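# Carry the tube rack to the next room's counter

## Task

Move the tube rack onto the counter in the adjoining room so it ends up standing upright with each tube seated all the way down in a hole. Neither the rack nor any tube may touch the floor at any point. The door between the rooms swings shut on its own. The robot must not fall or finish leaning. The result only counts if it stays in place without the robot holding it, so release everything and back away at the end.

## Robot and tools

Robot: a Hello Robot Stretch 3 with one arm. It has a two-wheel base, a lift that slides up a mast, and a telescoping arm that reaches out to the robot's right side. The gripper cannot move forward on its own; you drive the base to do that. The base is 0.33 m long and 0.34 m wide. It turns in place about a point midway between the drive wheels, 0.05 m behind its front edge. With the arm pulled in and the wrist folded, the wrist pokes up to 0.06 m past the right side and a spin sweeps a 0.28 m radius. A level, unfolded gripper reaches outside that circle.

Frames: the base frame has its origin on the floor between the drive wheels, x forward, y left, z up. hand_pose is reported in it, located where the closed fingertips meet. With all wrist joints at zero, the hand's x axis points up, its y axis runs back along the arm toward the mast, and its z axis points to the robot's rear. The odometry frame is the base frame as it stood when the scene began.

execute_actions: "actions" is a list holding one action or nothing (empty just reports state and images). "cameras" picks images from head_camera, nav_camera, wrist_camera or all; omitted or null means all, [] means none. An action may contain "base", "joints", or both, plus optional "contact_limits"; the parts start at once and may finish at different times.
- base: exactly one key. translate_m is a straight-line offset in metres from where the base last reported itself, forward positive, -1 to 1. rotate_rad is an in-place turn offset in radians, counter-clockwise (left) positive, -3.2 to 3.2. No sideways motion.
- joints: one dictionary for the single arm, each entry an absolute target by name (not an offset). lift_m 0 to 1.1 m (arm height, ±0.004); arm_m 0 to 0.52 m (extension, ±0.004); wrist_yaw_rad -1.345 to 4.42 (0 along the arm, positive toward the front, 3.0 folded over the base, ±0.02); wrist_pitch_rad -1.57 to 0.451 (0 level, negative tips fingers down, ±0.05); wrist_roll_rad -2.911 to 2.911 (0 fingers side by side and level, ±0.02); gripper_m -0.089 to 0.179 (larger is wider; the real fingertip gap is smaller by about 0.007 nearly shut and 0.025 wide open, zero below 0.007; ±0.004); head_pan_rad -3.953 to 1.73 (0 forward, positive left, -1.57 along the arm); head_tilt_rad -1.53 to 0.419 (0 level, negative down).
- contact_limits: only arm_m, a motor_effort percentage 1 to 100 at which the arm motion halts (contact_stop); until the next action it also caps arm holding force. Too low stops at once; values above the maximum are cut.
Any unknown key or out-of-range number rejects the whole call and nothing moves. Joints or base left out may still be driving toward earlier targets. An action lasts at most 15 s. If a result reports a stop, later motion, wait and finished_scene calls in the same reply are skipped.

wait: seconds 0 to 10; commands nothing, returns state and images. zoom_image: camera name and region [x0, y0, x1, y1] in pixels from the top-left of that camera's latest full image, at most 504 by 504. finished_scene: scene number (1 or 2); ends the scene permanently and reports success.

Result lines: base_status and joint_status give how each motion ended: done (for the base, wheels turned the commanded amount even if slipping), off_target (stopped short and may still push), contact_stop, time_out, torque_fault (after these the old target is dropped). on_its_own covers things not commanded in this call; "held at" is a held target, not the position. joint_positions, hand_pose. lidar_m: 12 rough distances in 30-degree sectors from the base origin, first straight ahead, counting counter-clockwise (4th left, 7th behind, 10th right), scanning a plane 0.17 m up, 0.15 to 12 m, blind to clear objects and to low things; the robot's own parts can hide sectors 5, 6, 9, 10; '-' means nothing seen. wrist_depth_mm and head_depth_mm: 7x7 grids of median depth from the top left (45 to 1000 mm and 280 to 4000 mm; head grid is sideways). base_odometry is wheel-based, heading positive left within ±3.142; turned_by_wheels and turned_by_imu give turn since the last result; base_tilt in degrees, forward and right positive, with a fixed bias up to about 4 degrees. motor_effort is percent of maximum, positive toward higher values, peak in brackets, with sizeable fixed error and noise; positive wheel effort drives forward. The pictures line lists image order.

Behaviour: arm and lift halt and go limp when pushing firmly; a limp lift under load may sink, and closing fingers on a surface pushes it up. Base, wrist and head have no such stop and keep shoving. A strained wrist servo can switch off for 10 s. Full base speed (0.30 m/s, 1.9 rad/s) needs lift_m under 0.30, arm_m under 0.03 and wrist_yaw_rad over 2.54; otherwise 0.10 m/s and 0.63 rad/s. To grasp, command gripper_m below the object's width; to release, go at least 0.02 above the touching value; readings do not confirm a grasp, and overly hard squeezes are weakened. Fold or unfold the wrist only with lift_m 0.32 to 0.95, wrist_pitch_rad -0.4, roll near 0; once folded the lift may go down to 0.25. With yaw below -0.4 keep pitch at -0.5 or lower. Pushing against something rigid with the gripper higher than about 0.45 m, driving while gripping something fixed, or snagging furniture (especially reversing) can tip the robot; back out in small steps, free the gripper, and lower lift_m to about 0.2 if still leaning. The robot keeps its last command while you think, and loose objects may get nudged occasionally. Avoid drops, floor contact, slams and hard pushes.

Each tool is called after "Request:" by a JSON object that holds its "fn" and its "kwargs", one argument or row to a line.

## Session

I'll start by looking at the current state of the robot and the scene.

Request:
{"fn": "execute_actions", "kwargs": {
  "actions": []
}}

Scene clock: 0.00 s.
base_odometry: x=+0.000 y=+0.000 heading=+0.000 (m, m, rad; odometry frame)
turned_by_wheels: +0.000 (rad since the last result)
turned_by_imu: +0.000 (rad since the last result)
base_tilt: forward=+1.5 right=-1.7 (deg)
lidar_m: 0.69 0.70 0.78 0.70 0.70 0.85 1.83 3.07 1.68 1.82 1.23 0.77
head_depth_mm: 686 695 701 710 718 726 735 / 670 680 685 694 701 708 718 / 657 665 672 679 687 695 702 / 643 652 658 665 672 679 686 / 632 639 645 652 659 665 671 / 620 625 631 638 645 651 658 / 607 613 619 624 632 639 645
base_status: not commanded
joint_positions: lift_m=+0.319 arm_m=-0.003 wrist_yaw_rad=+2.904 wrist_pitch_rad=-0.533 wrist_roll_rad=-0.001 gripper_m=+0.037 head_pan_rad=-0.013 head_tilt_rad=-0.010
joint_status: not commanded
motor_effort: left_wheel=+1 right_wheel=+0 lift_m=+35 arm_m=-1 wrist_yaw_rad=-1 wrist_pitch_rad=+7 wrist_roll_rad=+0 gripper_m=+0 head_pan_rad=+0 head_tilt_rad=+2 (%)
hand_pose: x=+0.0279 y=+0.0604 z=+0.3064 quat_wxyz=(+0.266, +0.699, +0.104, +0.656) (m; base frame)
wrist_depth_mm: - 618 659 736 839 742 569 / 587 - 742 792 929 779 594 / 653 - 785 845 825 760 615 / 684 674 681 689 659 669 612 / 584 588 593 583 578 547 548 / 509 520 - - 480 473 478 / 451 - - - 421 419 414
pictures: head_camera (sideways: a quarter turn clockwise sets it upright), nav_camera (sideways: a quarter turn counterclockwise sets it upright), wrist_camera
Images, in order (width x height): head_camera 896x504, nav_camera 672x504, wrist_camera 644x364.

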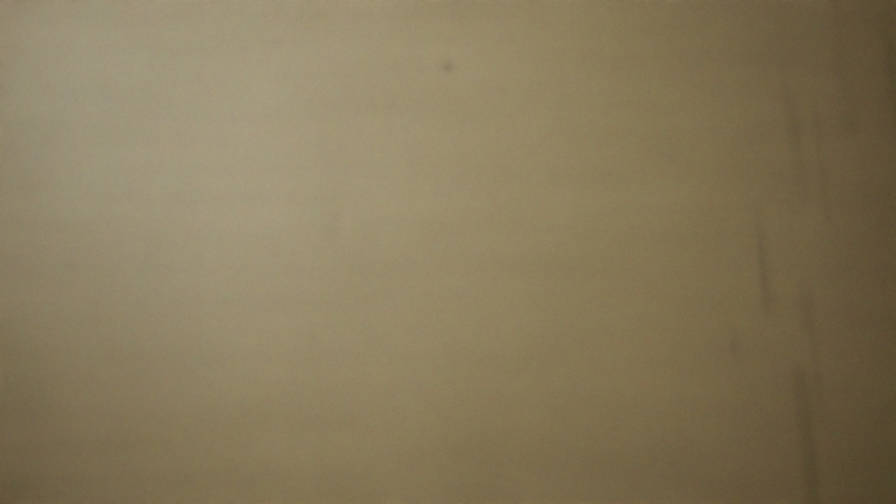

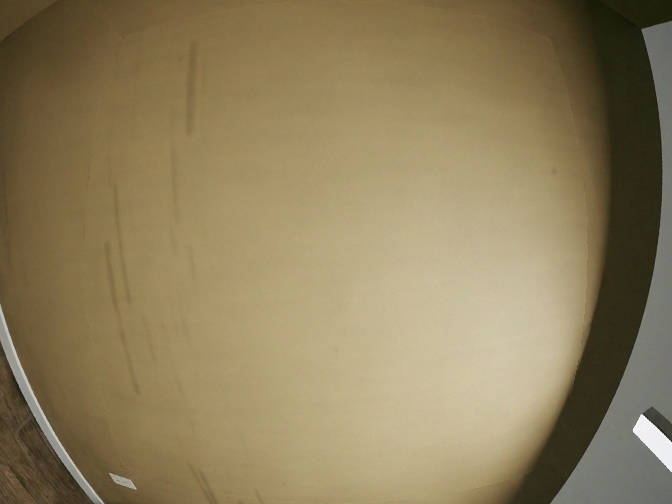

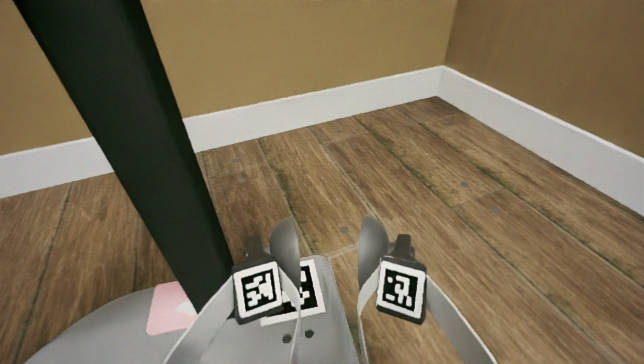

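Request:
{"fn": "execute_actions", "kwargs": {
  "actions": [
    {"joints": {"head_pan_rad": -1.6, "head_tilt_rad": -0.4}}
  ],
  "cameras": ["head_camera", "nav_camera"]
}}

Scene clock: 1.40 s.
base_odometry: x=+0.000 y=+0.000 heading=+0.000 (m, m, rad; odometry frame)
turned_by_wheels: +0.000 (rad since the last result)
turned_by_imu: +0.000 (rad since the last result)
base_tilt: forward=+1.5 right=-1.7 (deg)
lidar_m: 0.69 0.70 0.78 0.70 0.70 0.85 1.83 3.07 1.68 1.82 1.23 0.77
head_depth_mm: 1703 1848 1387 2173 2237 1746 1433 / 1655 1799 1378 2135 2224 1749 1434 / 1618 1771 1243 2071 2188 1731 1424 / 1590 1719 1356 2034 2146 1741 1431 / 1567 1694 1358 1981 2112 1740 1422 / 1548 1659 1342 1941 2064 1739 1423 / 1514 1628 1339 1857 1972 1671 1419
base_status: not commanded
joint_positions: lift_m=+0.319 arm_m=-0.003 wrist_yaw_rad=+2.904 wrist_pitch_rad=-0.533 wrist_roll_rad=-0.001 gripper_m=+0.037 head_pan_rad=-1.593 head_tilt_rad=-0.395
joint_status: all done
motor_effort: left_wheel=+1(1) right_wheel=+1(1) lift_m=+35(35) arm_m=-1(1) wrist_yaw_rad=+0(0) wrist_pitch_rad=+7(7) wrist_roll_rad=+0(0) gripper_m=+0(0) head_pan_rad=-3(37) head_tilt_rad=-3(20) (%)
hand_pose: x=+0.0279 y=+0.0604 z=+0.3064 quat_wxyz=(+0.266, +0.699, +0.104, +0.656) (m; base frame)
wrist_depth_mm: - 617 664 725 862 720 574 / 587 - 713 815 943 784 592 / 643 - 793 844 826 748 607 / 668 674 687 680 677 674 613 / 582 584 591 583 585 558 538 / 497 509 - - 488 478 471 / 457 - - - 419 418 416
pictures: head_camera (sideways: a quarter turn clockwise sets it upright), nav_camera (sideways: a quarter turn counterclockwise sets it upright)
Images, in order (width x height): head_camera 896x504, nav_camera 672x504.

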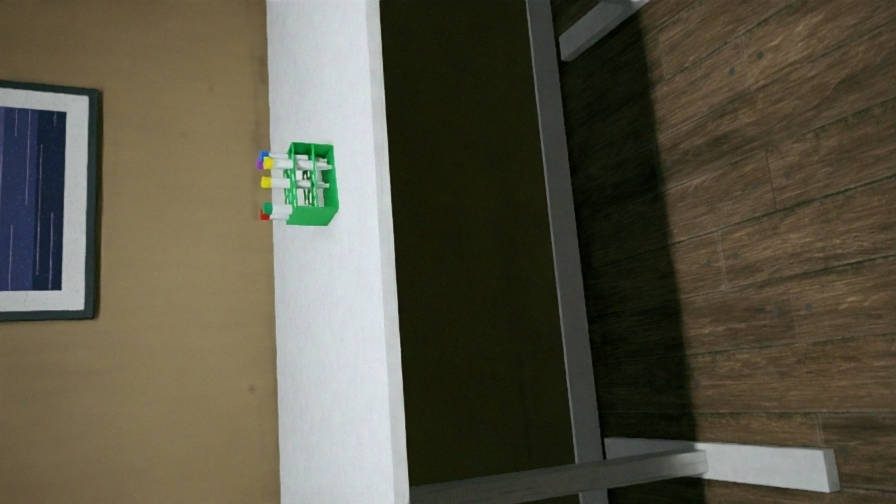

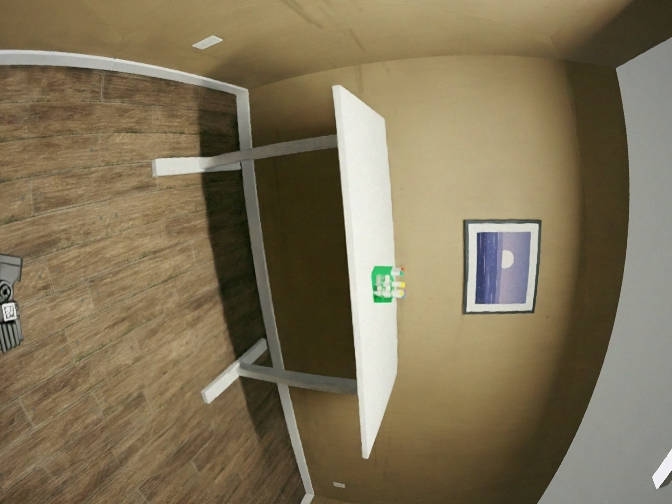

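Request:
{"fn": "zoom_image", "kwargs": {
  "camera": "head_camera",
  "region": [230, 120, 370, 250]
}}

Request:
{"fn": "execute_actions", "kwargs": {
  "actions": [
    {"joints": {"head_pan_rad": -2.7, "head_tilt_rad": -0.4}}
  ],
  "cameras": ["head_camera", "nav_camera"]
}}

Region (230, 120, 370, 250) of head_camera's 896x504 image, scaled by 3.600, with more detail than that image has; it fills the top 468 rows of this view, and the rest is white.

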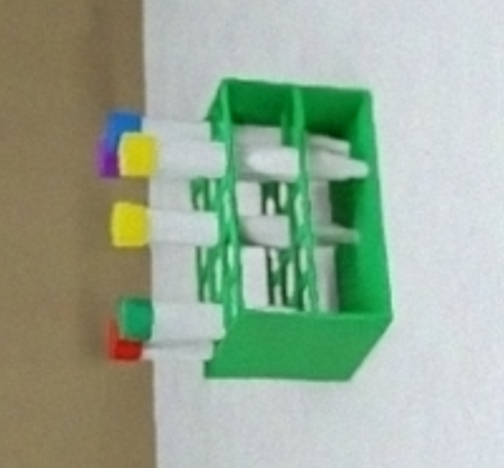

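Scene clock: 2.63 s.
base_odometry: x=+0.000 y=+0.000 heading=+0.000 (m, m, rad; odometry frame)
turned_by_wheels: +0.000 (rad since the last result)
turned_by_imu: +0.000 (rad since the last result)
base_tilt: forward=+1.5 right=-1.6 (deg)
lidar_m: 0.69 0.70 0.78 0.70 0.70 0.85 1.83 3.07 1.68 1.82 1.23 0.77
head_depth_mm: 2607 2772 3004 3111 2242 1742 1438 / 2657 2841 3065 3141 2242 1741 1427 / 2739 2887 3135 3148 2245 1741 1435 / 2772 2992 3242 3082 2230 1733 1424 / 2841 3070 3330 3062 2217 1735 1418 / 2920 3192 3402 3088 2237 1740 1425 / 2995 3156 3360 3072 2202 1734 1426
base_status: not commanded
joint_positions: lift_m=+0.319 arm_m=-0.003 wrist_yaw_rad=+2.904 wrist_pitch_rad=-0.533 wrist_roll_rad=-0.001 gripper_m=+0.037 head_pan_rad=-2.693 head_tilt_rad=-0.395
joint_status: all done
motor_effort: left_wheel=+2(0) right_wheel=+1(1) lift_m=+35(35) arm_m=-1(1) wrist_yaw_rad=-1(0) wrist_pitch_rad=+7(7) wrist_roll_rad=+0(0) gripper_m=+0(0) head_pan_rad=-3(39) head_tilt_rad=-2(0) (%)
hand_pose: x=+0.0279 y=+0.0604 z=+0.3064 quat_wxyz=(+0.266, +0.699, +0.104, +0.656) (m; base frame)
wrist_depth_mm: - 626 655 735 853 742 560 / 592 - 739 825 922 755 582 / 648 - 772 826 834 774 613 / 677 699 692 678 681 666 592 / 580 586 598 580 576 573 544 / 505 518 - - 480 481 474 / 451 - - - 423 419 415
pictures: head_camera (sideways: a quarter turn clockwise sets it upright), nav_camera (sideways: a quarter turn counterclockwise sets it upright)
Images, in order (width x height): head_camera 896x504, nav_camera 672x504.

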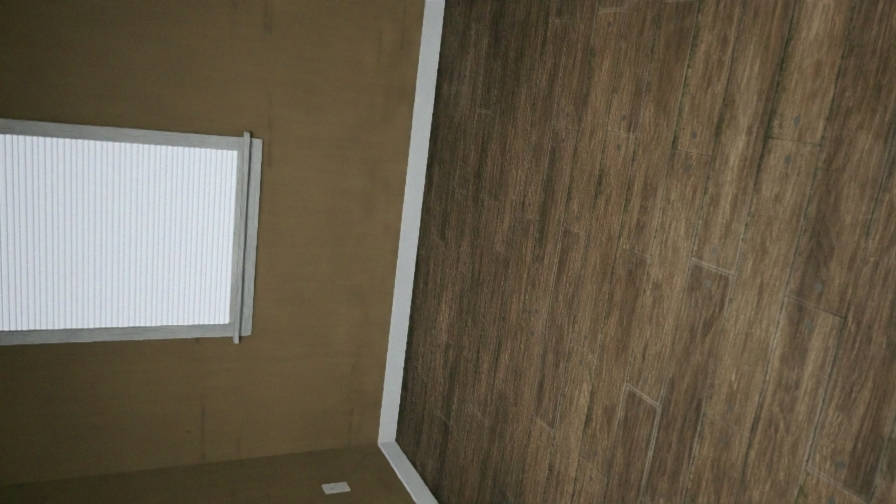

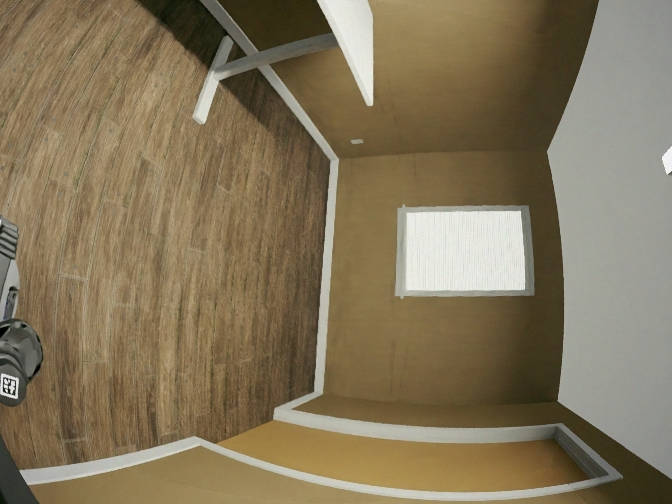

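Request:
{"fn": "execute_actions", "kwargs": {
  "actions": [
    {"joints": {"head_pan_rad": -3.5, "head_tilt_rad": -0.4}}
  ],
  "cameras": ["head_camera", "nav_camera"]
}}

Scene clock: 3.70 s.
base_odometry: x=+0.000 y=+0.000 heading=+0.000 (m, m, rad; odometry frame)
turned_by_wheels: +0.000 (rad since the last result)
turned_by_imu: +0.000 (rad since the last result)
base_tilt: forward=+1.4 right=-1.7 (deg)
lidar_m: 0.69 0.70 0.78 0.70 0.70 0.85 1.83 3.07 1.68 1.81 1.23 0.77
head_depth_mm: 802 839 883 925 977 1037 1098 / 896 942 994 1056 1122 1200 1288 / 1010 1072 1144 1220 1312 1424 1397 / 1165 1249 1343 1451 1577 1641 1423 / 1537 1675 1823 2000 2091 1735 1421 / 1877 2064 2268 2508 2215 1731 1426 / 2134 2431 2817 2930 2206 1726 1422
base_status: not commanded
joint_positions: lift_m=+0.319 arm_m=-0.003 wrist_yaw_rad=+2.904 wrist_pitch_rad=-0.533 wrist_roll_rad=-0.001 gripper_m=+0.037 head_pan_rad=-3.493 head_tilt_rad=-0.395
joint_status: all done
motor_effort: left_wheel=+1(1) right_wheel=+0(1) lift_m=+34(35) arm_m=-1(1) wrist_yaw_rad=-1(1) wrist_pitch_rad=+7(7) wrist_roll_rad=+0(0) gripper_m=+0(0) head_pan_rad=-3(34) head_tilt_rad=-2(4) (%)
hand_pose: x=+0.0279 y=+0.0604 z=+0.3064 quat_wxyz=(+0.266, +0.699, +0.104, +0.656) (m; base frame)
wrist_depth_mm: - 602 665 738 865 743 565 / 605 - 723 814 919 768 582 / 653 - 787 870 829 740 619 / 667 673 690 689 677 665 612 / 591 567 589 579 569 560 563 / 499 510 - - 482 478 461 / 453 - - - 424 419 413
pictures: head_camera (sideways: a quarter turn clockwise sets it upright), nav_camera (sideways: a quarter turn counterclockwise sets it upright)
Images, in order (width x height): head_camera 896x504, nav_camera 672x504.

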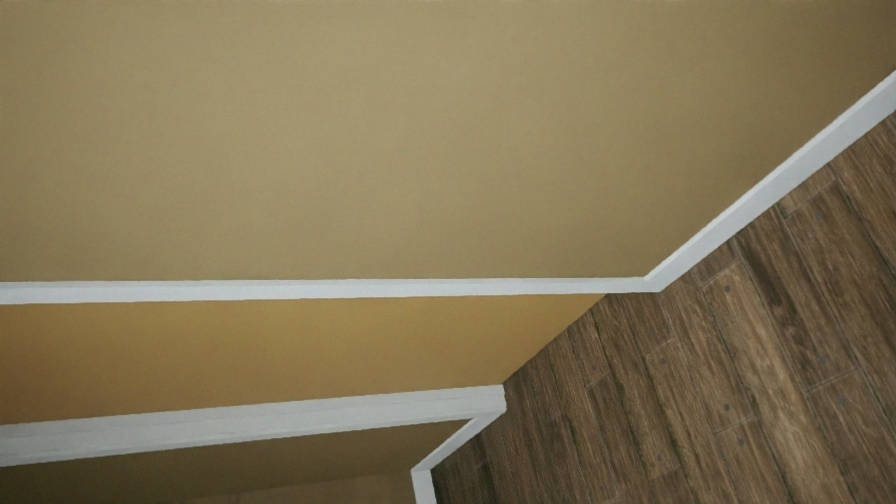

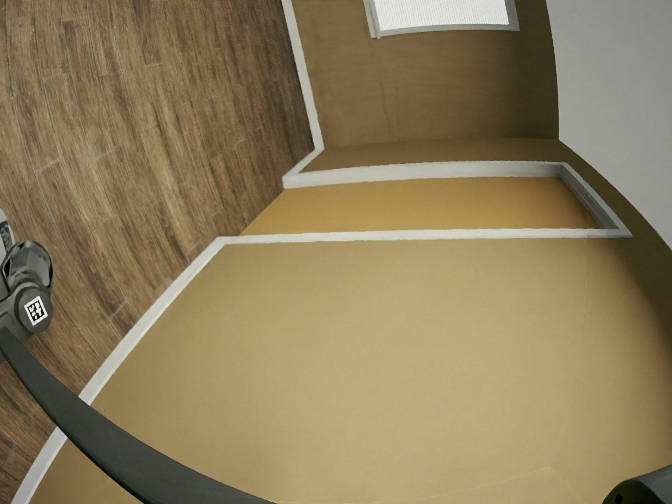

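Request:
{"fn": "execute_actions", "kwargs": {
  "actions": [
    {"joints": {"lift_m": 0.28, "wrist_pitch_rad": -0.4, "wrist_yaw_rad": 3.0, "head_pan_rad": -3.0, "head_tilt_rad": -0.6}}
  ],
  "cameras": []
}}

Request:
{"fn": "execute_actions", "kwargs": {
  "actions": [
    {"base": {"rotate_rad": 1.134}}
  ],
  "cameras": ["nav_camera"]
}}

Scene clock: 8.23 s.
base_odometry: x=+0.000 y=+0.000 heading=+0.000 (m, m, rad; odometry frame)
turned_by_wheels: +0.000 (rad since the last result)
turned_by_imu: -0.001 (rad since the last result)
base_tilt: forward=+1.5 right=-1.8 (deg)
lidar_m: 0.69 0.70 0.78 0.70 0.70 0.85 1.83 3.07 1.68 1.82 1.23 0.77
head_depth_mm: 1994 2143 2211 2080 1753 1469 1263 / 2680 2722 2692 2217 1760 1469 1265 / 2750 3018 2920 2205 1762 1468 1259 / 2720 3012 2927 2201 1751 1475 1262 / 2686 3015 2916 2187 1748 1469 1261 / 2683 2996 2915 2185 1755 1472 1252 / 2670 2978 2916 2190 1752 1465 1253
base_status: not commanded
joint_positions: lift_m=+0.281 arm_m=-0.003 wrist_yaw_rad=+2.997 wrist_pitch_rad=-0.422 wrist_roll_rad=-0.001 gripper_m=+0.037 head_pan_rad=-3.007 head_tilt_rad=-0.592
joint_status: all done
motor_effort: left_wheel=+1(0) right_wheel=+1(1) lift_m=+18(28) arm_m=-1(1) wrist_yaw_rad=+3(5) wrist_pitch_rad=+12(11) wrist_roll_rad=+0(0) gripper_m=+0(0) head_pan_rad=+3(26) head_tilt_rad=-4(17) (%)
hand_pose: x=+0.0110 y=+0.0794 z=+0.2922 quat_wxyz=(+0.198, +0.700, +0.098, +0.679) (m; base frame)
wrist_depth_mm: 567 - 647 699 755 784 606 / 607 - 715 752 853 813 628 / 641 685 753 813 883 827 655 / 679 721 752 732 732 704 648 / 629 609 - 611 599 576 570 / 518 508 - - 499 490 477 / 450 - - - 414 419 411
pictures: none
No camera images: the call's "cameras" was empty. Leave "cameras" out to get every camera's image.

Scene clock: 10.27 s.
base_odometry: x=+0.000 y=+0.000 heading=+1.134 (m, m, rad; odometry frame)
turned_by_wheels: +1.134 (rad since the last result)
turned_by_imu: +1.127 (rad since the last result)
base_tilt: forward=+1.5 right=-1.7 (deg)
lidar_m: 0.75 0.70 0.71 0.90 2.20 2.89 1.68 1.36 1.10 0.75 0.69 0.71
head_depth_mm: 2146 2382 2684 2202 1768 1478 1267 / 1994 1460 2566 2200 1768 1468 1264 / 1862 1444 2278 2056 1767 1471 1258 / 1778 1325 2269 2192 1762 1466 1253 / 1714 1312 2140 2186 1759 1468 1257 / 1623 1171 2029 2117 1748 1464 1254 / 1551 1124 1913 2066 1750 1464 1248
base_status: done
joint_positions: lift_m=+0.281 arm_m=-0.003 wrist_yaw_rad=+2.997 wrist_pitch_rad=-0.422 wrist_roll_rad=-0.001 gripper_m=+0.037 head_pan_rad=-3.007 head_tilt_rad=-0.593
joint_status: not commanded
motor_effort: left_wheel=-2(12) right_wheel=+3(10) lift_m=+17(18) arm_m=-1(1) wrist_yaw_rad=+3(3) wrist_pitch_rad=+12(12) wrist_roll_rad=+0(0) gripper_m=+0(0) head_pan_rad=+2(3) head_tilt_rad=-3(3) (%)
hand_pose: x=+0.0110 y=+0.0794 z=+0.2923 quat_wxyz=(+0.198, +0.700, +0.098, +0.679) (m; base frame)
wrist_depth_mm: - - - 944 765 619 524 / - - - - 821 659 548 / - - - 976 835 695 577 / 789 759 748 734 743 679 593 / 620 600 - 627 619 589 567 / 521 507 - - 495 484 481 / 452 - - - 419 416 417
pictures: nav_camera (sideways: a quarter turn counterclockwise sets it upright)
Images, in order (width x height): nav_camera 672x504.

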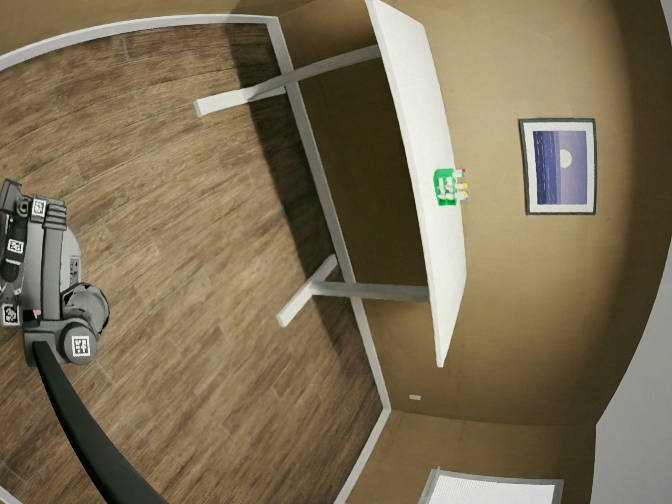

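Request:
{"fn": "execute_actions", "kwargs": {
  "actions": [
    {"base": {"translate_m": -0.68}, "joints": {"head_pan_rad": 1.4, "head_tilt_rad": -0.25}}
  ],
  "cameras": ["head_camera", "nav_camera"]
}}

Scene clock: 14.57 s.
base_odometry: x=-0.288 y=-0.616 heading=+1.134 (m, m, rad; odometry frame)
turned_by_wheels: +0.000 (rad since the last result)
turned_by_imu: -0.003 (rad since the last result)
base_tilt: forward=+1.6 right=-1.8 (deg)
lidar_m: 1.34 1.24 1.26 1.71 2.66 2.03 1.01 1.27 1.00 1.17 1.09 1.10
head_depth_mm: 1185 1232 1281 1338 1402 1470 1520 / 1273 1324 1380 1456 1528 1603 1595 / 1471 1523 1601 1690 1674 1769 1601 / 1593 1680 1766 1861 1976 2002 1605 / 1750 1844 1952 2078 2225 2036 1604 / 1923 2025 2136 2252 2395 2029 1597 / 2016 2180 2328 2517 2629 2029 1596
base_status: done
joint_positions: lift_m=+0.281 arm_m=-0.003 wrist_yaw_rad=+2.998 wrist_pitch_rad=-0.421 wrist_roll_rad=-0.001 gripper_m=+0.037 head_pan_rad=+1.393 head_tilt_rad=-0.260
joint_status: all done
motor_effort: left_wheel=-2(15) right_wheel=+3(6) lift_m=+18(18) arm_m=-1(1) wrist_yaw_rad=+2(3) wrist_pitch_rad=+11(12) wrist_roll_rad=+0(0) gripper_m=+0(0) head_pan_rad=+3(36) head_tilt_rad=+2(20) (%)
hand_pose: x=+0.0109 y=+0.0795 z=+0.2925 quat_wxyz=(+0.198, +0.700, +0.098, +0.680) (m; base frame)
wrist_depth_mm: - - - - - - 945 / - - - - - - 946 / - - - 999 991 971 926 / 790 788 769 751 720 725 698 / 631 622 - 628 609 580 572 / 518 510 - - 488 487 479 / 449 - - - 419 410 410
pictures: head_camera (sideways: a quarter turn clockwise sets it upright), nav_camera (sideways: a quarter turn counterclockwise sets it upright)
Images, in order (width x height): head_camera 896x504, nav_camera 672x504.

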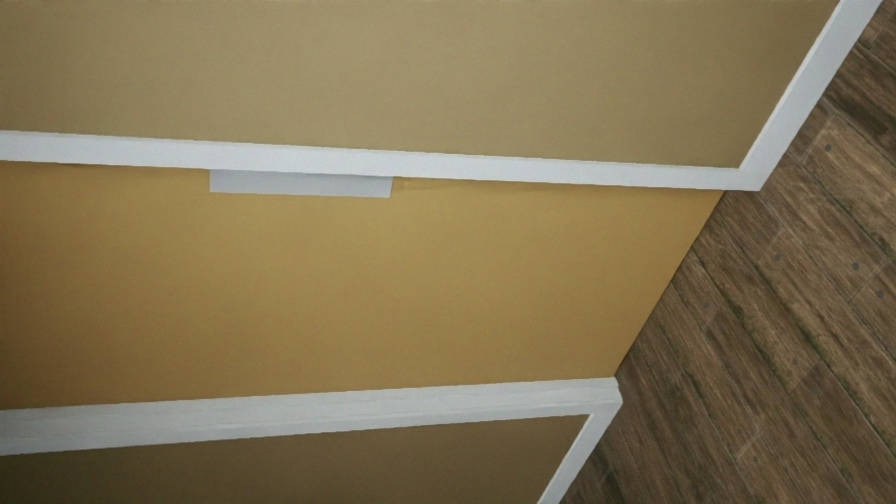

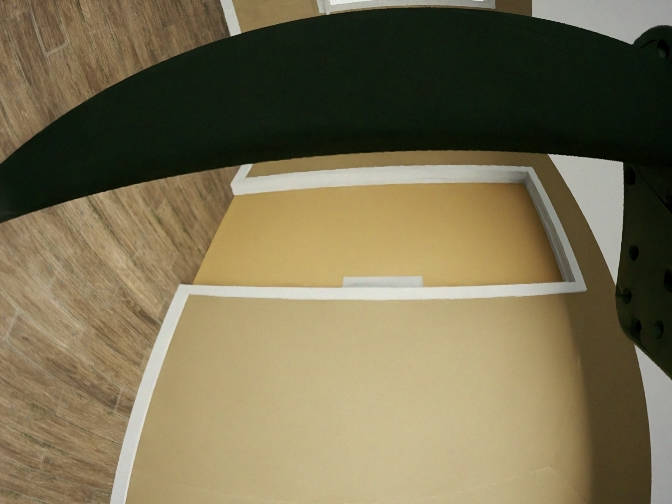

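Request:
{"fn": "zoom_image", "kwargs": {
  "camera": "head_camera",
  "region": [520, 130, 850, 460]
}}

Request:
{"fn": "execute_actions", "kwargs": {
  "actions": [
    {"base": {"rotate_rad": -0.937}, "joints": {"lift_m": 0.93, "head_pan_rad": -1.57, "head_tilt_rad": -0.45}}
  ],
  "cameras": ["head_camera", "nav_camera"]
}}

Region (520, 130, 850, 460) of head_camera's 896x504 image, scaled by 1.527, with more detail than that image has.

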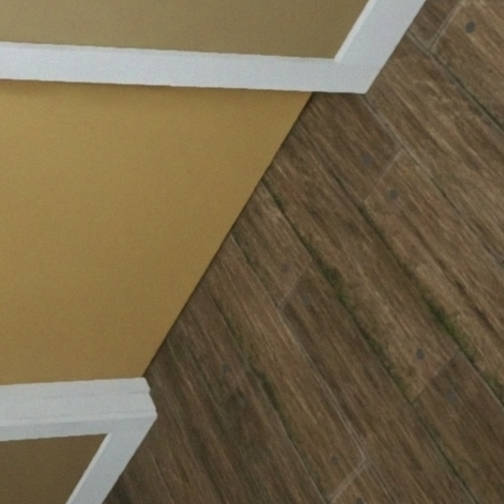

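Scene clock: 24.33 s.
base_odometry: x=-0.288 y=-0.616 heading=+0.197 (m, m, rad; odometry frame)
turned_by_wheels: -0.937 (rad since the last result)
turned_by_imu: -0.936 (rad since the last result)
base_tilt: forward=+1.5 right=-1.7 (deg)
lidar_m: 1.09 1.14 1.29 1.24 1.29 1.90 2.66 1.79 1.01 1.27 1.00 1.13
head_depth_mm: 1084 1171 1153 755 584 1656 - / 1082 1170 1144 753 583 1650 - / 1085 1173 1142 717 582 1654 1472 / 1086 1176 1140 709 579 1649 1437 / 1090 1177 1133 711 578 1655 1478 / 1086 1177 1126 746 577 1637 1404 / 1091 1182 1123 743 576 1642 1368
base_status: done
joint_positions: lift_m=+0.929 arm_m=-0.003 wrist_yaw_rad=+2.998 wrist_pitch_rad=-0.421 wrist_roll_rad=-0.001 gripper_m=+0.037 head_pan_rad=-1.563 head_tilt_rad=-0.445
joint_status: all done
motor_effort: left_wheel=+4(14) right_wheel=-1(6) lift_m=+50(52) arm_m=-1(1) wrist_yaw_rad=+2(2) wrist_pitch_rad=+11(12) wrist_roll_rad=+0(0) gripper_m=+0(0) head_pan_rad=-3(40) head_tilt_rad=-2(14) (%)
hand_pose: x=+0.0109 y=+0.0796 z=+0.9414 quat_wxyz=(+0.197, +0.700, +0.098, +0.680) (m; base frame)
wrist_depth_mm: - - - - - - - / - - - - - - - / - - - - - - - / - - - - - - - / - - - - - - - / - - - - - - - / - - - - - - -
pictures: head_camera (sideways: a quarter turn clockwise sets it upright), nav_camera (sideways: a quarter turn counterclockwise sets it upright)
Images, in order (width x height): head_camera 896x504, nav_camera 672x504.

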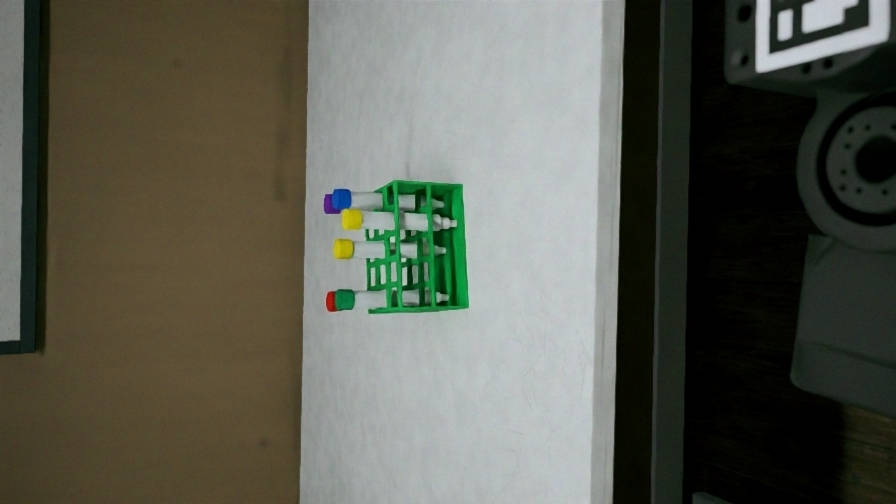

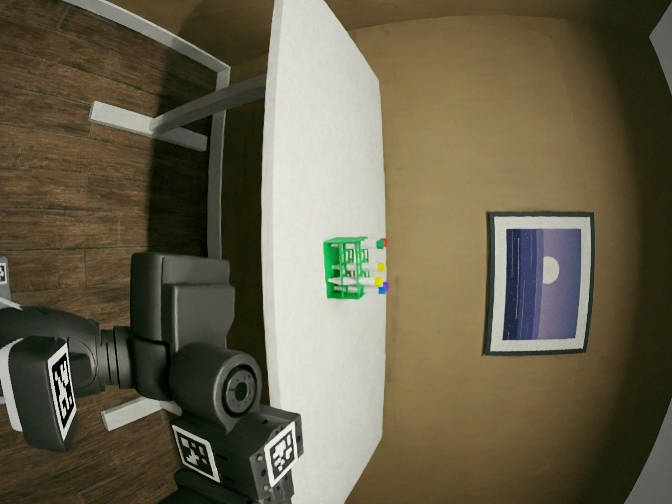

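Request:
{"fn": "zoom_image", "kwargs": {
  "camera": "head_camera",
  "region": [310, 165, 480, 335]
}}

Region (310, 165, 480, 335) of head_camera's 896x504 image, scaled by 2.965, with more detail than that image has.

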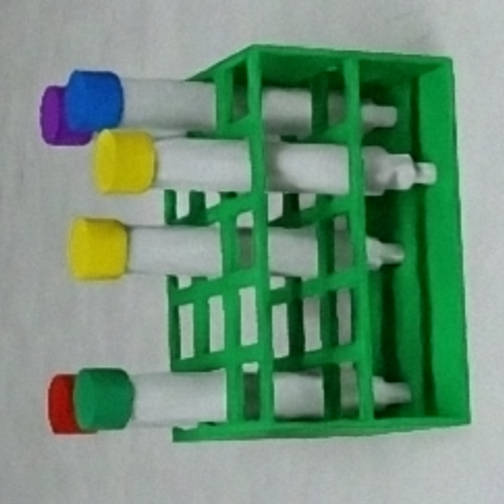

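Request:
{"fn": "execute_actions", "kwargs": {
  "actions": [
    {"joints": {"wrist_yaw_rad": 1.57, "head_pan_rad": -0.8, "head_tilt_rad": -0.9}}
  ],
  "cameras": []
}}

Request:
{"fn": "execute_actions", "kwargs": {
  "actions": [
    {"joints": {"lift_m": 1.09, "gripper_m": 0.179, "wrist_pitch_rad": -0.3}}
  ]
}}

Scene clock: 27.23 s.
base_odometry: x=-0.288 y=-0.616 heading=+0.197 (m, m, rad; odometry frame)
turned_by_wheels: +0.000 (rad since the last result)
turned_by_imu: -0.001 (rad since the last result)
base_tilt: forward=+1.5 right=-1.7 (deg)
lidar_m: 1.09 1.13 1.28 1.24 1.29 1.89 2.67 1.79 1.01 1.27 1.00 1.13
head_depth_mm: 698 569 1665 1615 1438 - 1117 / 696 599 1766 1637 - - 1145 / 694 1102 1390 1555 - 1225 1144 / 691 1741 1845 1608 1391 1247 1142 / 711 1553 1767 1630 1419 1261 1140 / 759 1401 1621 1597 1383 1260 1138 / 1140 1281 1465 1568 1400 1254 1134
base_status: not commanded
joint_positions: lift_m=+0.929 arm_m=-0.003 wrist_yaw_rad=+1.573 wrist_pitch_rad=-0.421 wrist_roll_rad=-0.001 gripper_m=+0.037 head_pan_rad=-0.807 head_tilt_rad=-0.888
joint_status: all done
motor_effort: left_wheel=+5(4) right_wheel=-2(2) lift_m=+50(50) arm_m=-1(0) wrist_yaw_rad=-3(4) wrist_pitch_rad=+11(11) wrist_roll_rad=+0(0) gripper_m=+0(0) head_pan_rad=+3(32) head_tilt_rad=-5(23) (%)
hand_pose: x=+0.2026 y=-0.1417 z=+0.9414 quat_wxyz=(+0.594, +0.594, -0.383, +0.385) (m; base frame)
wrist_depth_mm: 942 932 921 932 901 887 862 / - - - 980 981 982 435 / - - - - - - - / - - - - - - - / - - - - - - - / - - - - - - - / - - - - - - 888
pictures: none
No camera images: the call's "cameras" was empty. Leave "cameras" out to get every camera's image.

Scene clock: 29.53 s.
base_odometry: x=-0.288 y=-0.616 heading=+0.197 (m, m, rad; odometry frame)
turned_by_wheels: +0.000 (rad since the last result)
turned_by_imu: -0.001 (rad since the last result)
base_tilt: forward=+1.4 right=-1.8 (deg)
lidar_m: 1.09 1.13 1.29 1.24 1.29 1.90 2.66 1.79 1.01 1.27 0.99 1.13
head_depth_mm: - - - - 1392 1266 1147 / 674 581 - - 1422 1266 1148 / 694 1821 1898 - 1418 1261 1142 / 688 1736 1850 1636 1411 1265 1139 / 711 1549 1764 1596 1407 1258 1138 / 758 1402 1625 1596 1404 1257 1139 / 1137 1276 1469 1596 1402 1255 1139
base_status: not commanded
joint_positions: lift_m=+1.089 arm_m=-0.003 wrist_yaw_rad=+1.573 wrist_pitch_rad=-0.322 wrist_roll_rad=-0.001 gripper_m=+0.179 head_pan_rad=-0.807 head_tilt_rad=-0.889
joint_status: all done
motor_effort: left_wheel=+4(4) right_wheel=-1(2) lift_m=+50(52) arm_m=-1(1) wrist_yaw_rad=-3(4) wrist_pitch_rad=+12(15) wrist_roll_rad=+0(0) gripper_m=+0(84) head_pan_rad=+3(3) head_tilt_rad=-3(4) (%)
hand_pose: x=+0.2141 y=-0.1417 z=+1.1242 quat_wxyz=(+0.574, +0.574, -0.412, +0.414) (m; base frame)
wrist_depth_mm: 913 914 902 897 888 878 870 / - 998 974 982 980 953 914 / - - - - - - - / - - - - - 657 571 / - - - - - - 444 / - - - - - - 376 / - - - - - - -
pictures: head_camera (sideways: a quarter turn clockwise sets it upright), nav_camera (sideways: a quarter turn counterclockwise sets it upright), wrist_camera
Images, in order (width x height): head_camera 896x504, nav_camera 672x504, wrist_camera 644x364.

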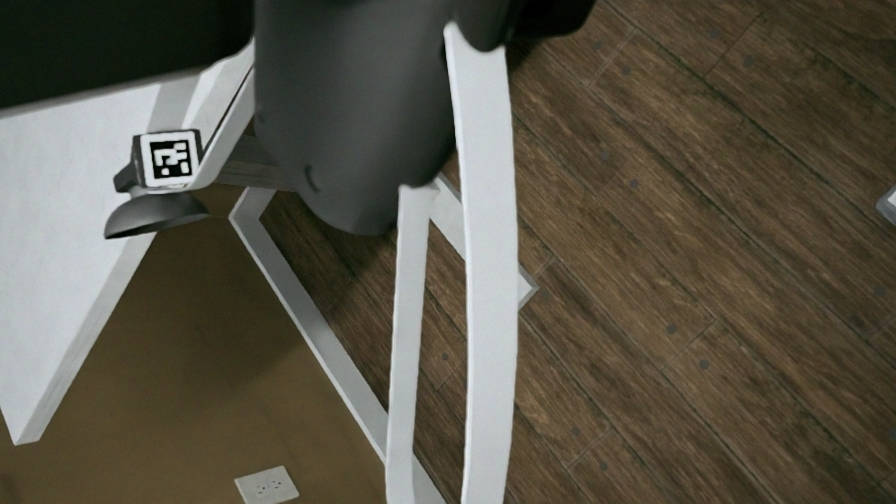

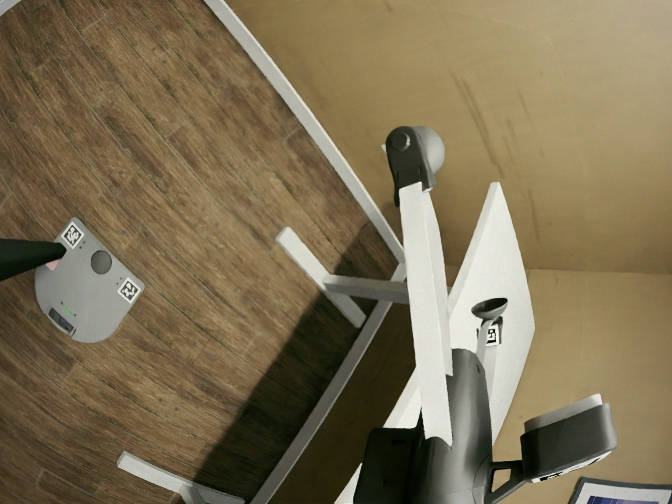

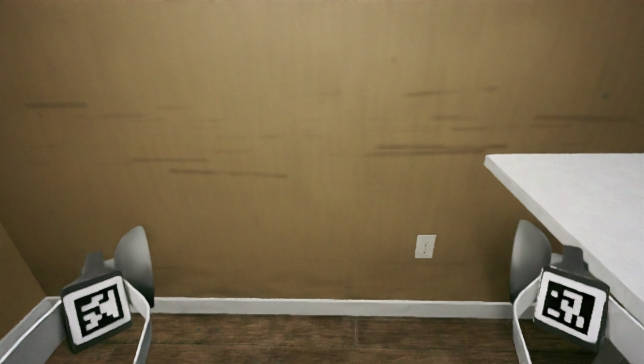

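Request:
{"fn": "execute_actions", "kwargs": {
  "actions": [
    {"base": {"rotate_rad": 0.14}, "joints": {"wrist_yaw_rad": 0.0, "wrist_pitch_rad": -0.5, "head_pan_rad": -1.57, "head_tilt_rad": -0.5}}
  ],
  "cameras": []
}}

Request:
{"fn": "execute_actions", "kwargs": {
  "actions": [
    {"base": {"translate_m": -0.073}, "joints": {"arm_m": 0.16}}
  ]
}}

Scene clock: 34.23 s.
base_odometry: x=-0.288 y=-0.616 heading=+0.337 (m, m, rad; odometry frame)
turned_by_wheels: +0.140 (rad since the last result)
turned_by_imu: +0.139 (rad since the last result)
base_tilt: forward=+1.4 right=-1.7 (deg)
lidar_m: 1.09 1.19 1.26 1.24 1.36 2.23 2.67 1.01 1.04 1.27 1.00 1.10
head_depth_mm: 1024 - - - - - 1268 / 1044 - - - - - - / 1054 - - - - - 1265 / 1092 1203 - 665 - 1566 1319 / 1117 1217 945 666 1734 1569 1321 / 1131 1231 937 693 1739 1561 1312 / 1151 1240 933 662 1745 1483 1313
base_status: done
joint_positions: lift_m=+1.089 arm_m=-0.003 wrist_yaw_rad=+0.003 wrist_pitch_rad=-0.510 wrist_roll_rad=-0.001 gripper_m=+0.179 head_pan_rad=-1.563 head_tilt_rad=-0.507
joint_status: all done
motor_effort: left_wheel=-3(7) right_wheel=+2(5) lift_m=+50(50) arm_m=-1(1) wrist_yaw_rad=-4(3) wrist_pitch_rad=+6(12) wrist_roll_rad=+0(0) gripper_m=+0(0) head_pan_rad=-3(34) head_tilt_rad=+3(18) (%)
hand_pose: x=-0.0209 y=-0.3539 z=+1.0819 quat_wxyz=(+0.685, +0.180, -0.683, -0.178) (m; base frame)
wrist_depth_mm: - - - 952 906 849 829 / 939 746 711 713 609 678 667 / 560 556 540 503 487 514 509 / 436 427 423 418 414 399 400 / - 388 379 349 344 343 336 / - - - - - - 300 / - - - - - - -
pictures: none
No camera images: the call's "cameras" was empty. Leave "cameras" out to get every camera's image.

Scene clock: 36.67 s.
base_odometry: x=-0.357 y=-0.640 heading=+0.337 (m, m, rad; odometry frame)
turned_by_wheels: +0.000 (rad since the last result)
turned_by_imu: -0.001 (rad since the last result)
base_tilt: forward=+1.5 right=-1.8 (deg)
lidar_m: 1.16 1.27 1.26 1.25 1.37 2.18 2.59 0.99 0.96 1.26 1.03 1.17
head_depth_mm: - - 832 673 554 1569 1330 / - - - 670 573 1566 1327 / - - - 641 571 1568 1316 / 1089 1185 709 641 1645 1561 1321 / 1109 1215 1003 663 1674 1565 1318 / 1114 1226 941 662 1719 1558 1318 / 1141 1232 933 662 1735 1552 1311
base_status: done
joint_positions: lift_m=+1.089 arm_m=+0.160 wrist_yaw_rad=+0.002 wrist_pitch_rad=-0.511 wrist_roll_rad=-0.001 gripper_m=+0.179 head_pan_rad=-1.563 head_tilt_rad=-0.507
joint_status: all done
motor_effort: left_wheel=-3(9) right_wheel=+3(3) lift_m=+50(50) arm_m=+2(0) wrist_yaw_rad=-2(4) wrist_pitch_rad=+6(6) wrist_roll_rad=+0(0) gripper_m=+0(0) head_pan_rad=-3(3) head_tilt_rad=+3(1) (%)
hand_pose: x=-0.0212 y=-0.5163 z=+1.0817 quat_wxyz=(+0.685, +0.180, -0.683, -0.179) (m; base frame)
wrist_depth_mm: 917 898 838 789 776 742 712 / 972 751 730 716 712 675 650 / 547 544 539 332 492 509 498 / 436 430 423 340 383 405 398 / 357 356 348 342 343 337 338 / 303 297 298 293 293 286 289 / - 254 257 258 253 249 242
pictures: head_camera (sideways: a quarter turn clockwise sets it upright), nav_camera (sideways: a quarter turn counterclockwise sets it upright), wrist_camera
Images, in order (width x height): head_camera 896x504, nav_camera 672x504, wrist_camera 644x364.

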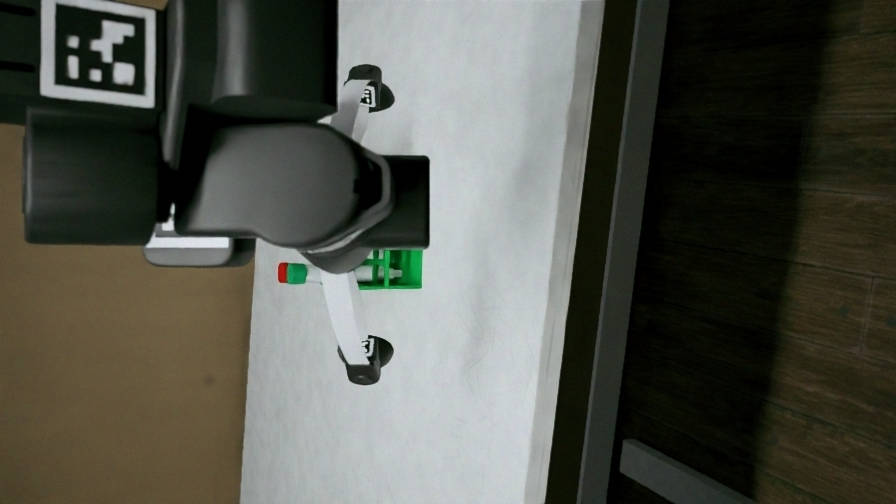

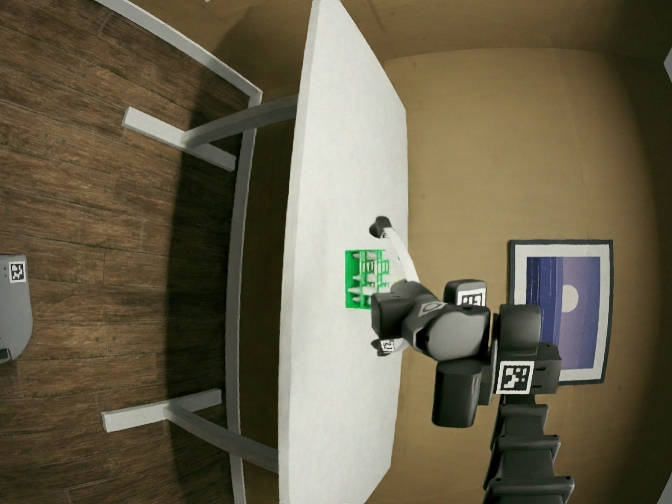

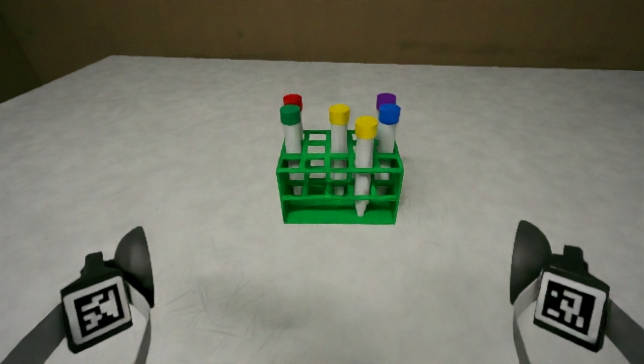

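Request:
{"fn": "execute_actions", "kwargs": {
  "actions": [
    {"joints": {"arm_m": 0.26, "lift_m": 1.03}}
  ],
  "cameras": ["head_camera", "wrist_camera"]
}}

Scene clock: 40.43 s.
base_odometry: x=-0.357 y=-0.640 heading=+0.337 (m, m, rad; odometry frame)
turned_by_wheels: +0.000 (rad since the last result)
turned_by_imu: -0.001 (rad since the last result)
base_tilt: forward=+1.4 right=-1.7 (deg)
lidar_m: 1.16 1.27 1.26 1.25 1.37 2.17 2.60 0.99 0.96 1.26 1.03 1.17
head_depth_mm: 1047 - 902 672 554 1579 1331 / 1055 - - 671 572 1564 1322 / 1068 - - 642 572 1566 1324 / 1091 1180 699 639 1648 1567 1321 / 1104 1216 1001 664 1676 1564 1317 / 1128 1223 939 663 1714 1567 1315 / 1140 1235 935 661 1733 1548 1315
base_status: not commanded
joint_positions: lift_m=+1.031 arm_m=+0.260 wrist_yaw_rad=+0.002 wrist_pitch_rad=-0.512 wrist_roll_rad=-0.001 gripper_m=+0.179 head_pan_rad=-1.563 head_tilt_rad=-0.507
joint_status: all done
motor_effort: left_wheel=-2(2) right_wheel=+3(3) lift_m=+18(42) arm_m=+2(3) wrist_yaw_rad=-2(2) wrist_pitch_rad=+7(7) wrist_roll_rad=+0(0) gripper_m=+0(0) head_pan_rad=-3(3) head_tilt_rad=+2(0) (%)
hand_pose: x=-0.0212 y=-0.6162 z=+1.0227 quat_wxyz=(+0.685, +0.180, -0.683, -0.179) (m; base frame)
wrist_depth_mm: 816 759 723 697 666 660 615 / 597 582 564 545 524 530 505 / 423 418 388 236 201 396 383 / 336 328 313 217 206 313 309 / 273 273 263 254 244 264 259 / 236 228 228 226 225 222 221 / - 198 198 198 197 194 185
pictures: head_camera (sideways: a quarter turn clockwise sets it upright), wrist_camera
Images, in order (width x height): head_camera 896x504, wrist_camera 644x364.

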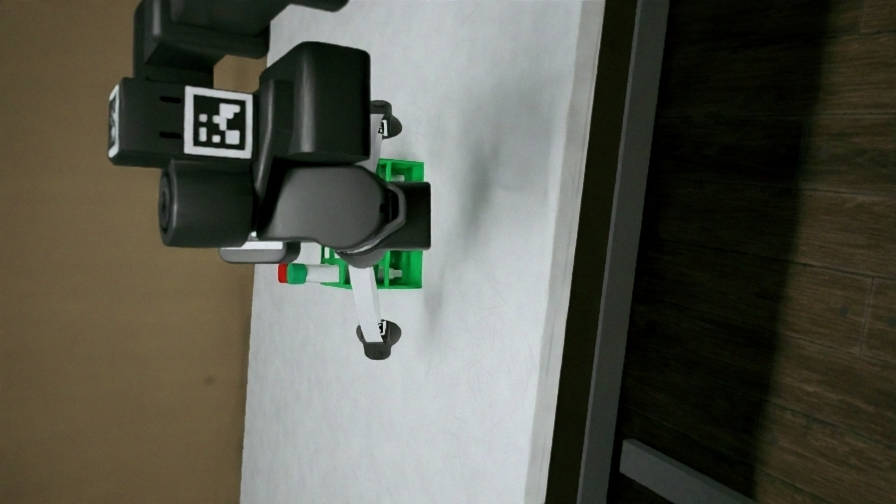

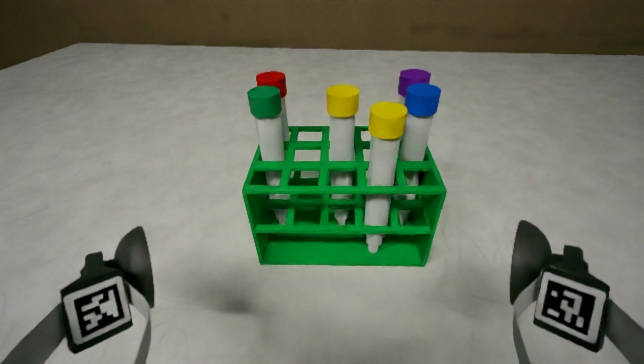

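Request:
{"fn": "execute_actions", "kwargs": {
  "actions": [
    {"joints": {"wrist_yaw_rad": -0.035, "lift_m": 1.015, "arm_m": 0.29}}
  ],
  "cameras": ["head_camera", "wrist_camera"]
}}

Scene clock: 43.17 s.
base_odometry: x=-0.357 y=-0.640 heading=+0.337 (m, m, rad; odometry frame)
turned_by_wheels: +0.000 (rad since the last result)
turned_by_imu: -0.001 (rad since the last result)
base_tilt: forward=+1.4 right=-1.7 (deg)
lidar_m: 1.16 1.27 1.26 1.26 1.37 2.18 2.60 0.98 0.96 1.26 1.03 1.17
head_depth_mm: 1048 1102 898 673 554 1581 1331 / 1062 - - 669 573 1571 1325 / 1078 1148 - 667 572 1567 1321 / 1092 1180 698 665 1641 1567 1317 / 1106 1212 971 664 1683 1561 1317 / 1125 1228 939 663 1719 1566 1317 / 1144 1235 934 660 1742 1559 1316
base_status: not commanded
joint_positions: lift_m=+1.016 arm_m=+0.290 wrist_yaw_rad=-0.032 wrist_pitch_rad=-0.512 wrist_roll_rad=-0.001 gripper_m=+0.179 head_pan_rad=-1.563 head_tilt_rad=-0.507
joint_status: all done
motor_effort: left_wheel=-2(3) right_wheel=+3(3) lift_m=+18(19) arm_m=+2(2) wrist_yaw_rad=-3(3) wrist_pitch_rad=+6(7) wrist_roll_rad=+0(0) gripper_m=+0(0) head_pan_rad=-3(3) head_tilt_rad=+2(1) (%)
hand_pose: x=-0.0283 y=-0.6461 z=+1.0077 quat_wxyz=(+0.682, +0.168, -0.686, -0.190) (m; base frame)
wrist_depth_mm: 758 704 683 655 643 611 597 / 543 541 485 505 462 484 472 / 390 382 223 200 169 359 357 / 308 307 189 181 171 286 288 / 252 253 209 202 196 244 237 / 219 211 209 205 203 206 206 / - 182 183 182 180 180 171
pictures: head_camera (sideways: a quarter turn clockwise sets it upright), wrist_camera
Images, in order (width x height): head_camera 896x504, wrist_camera 644x364.

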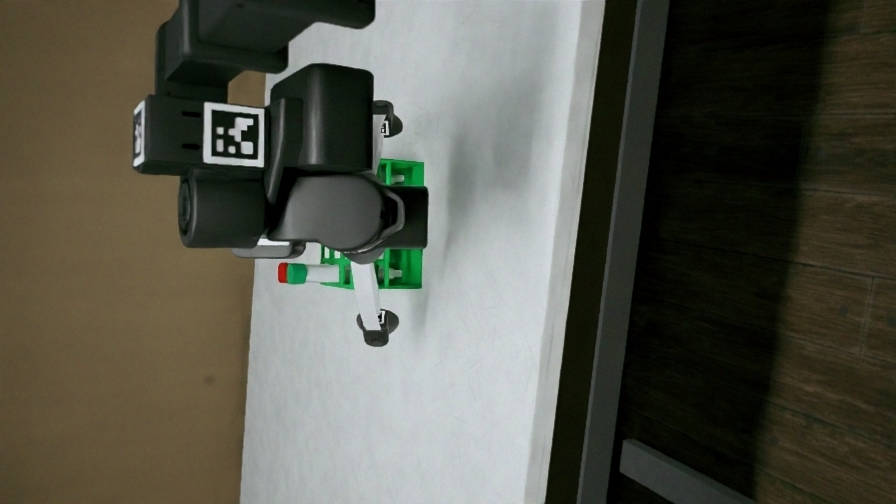

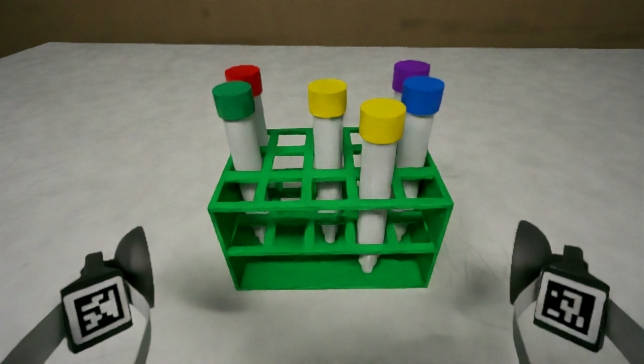

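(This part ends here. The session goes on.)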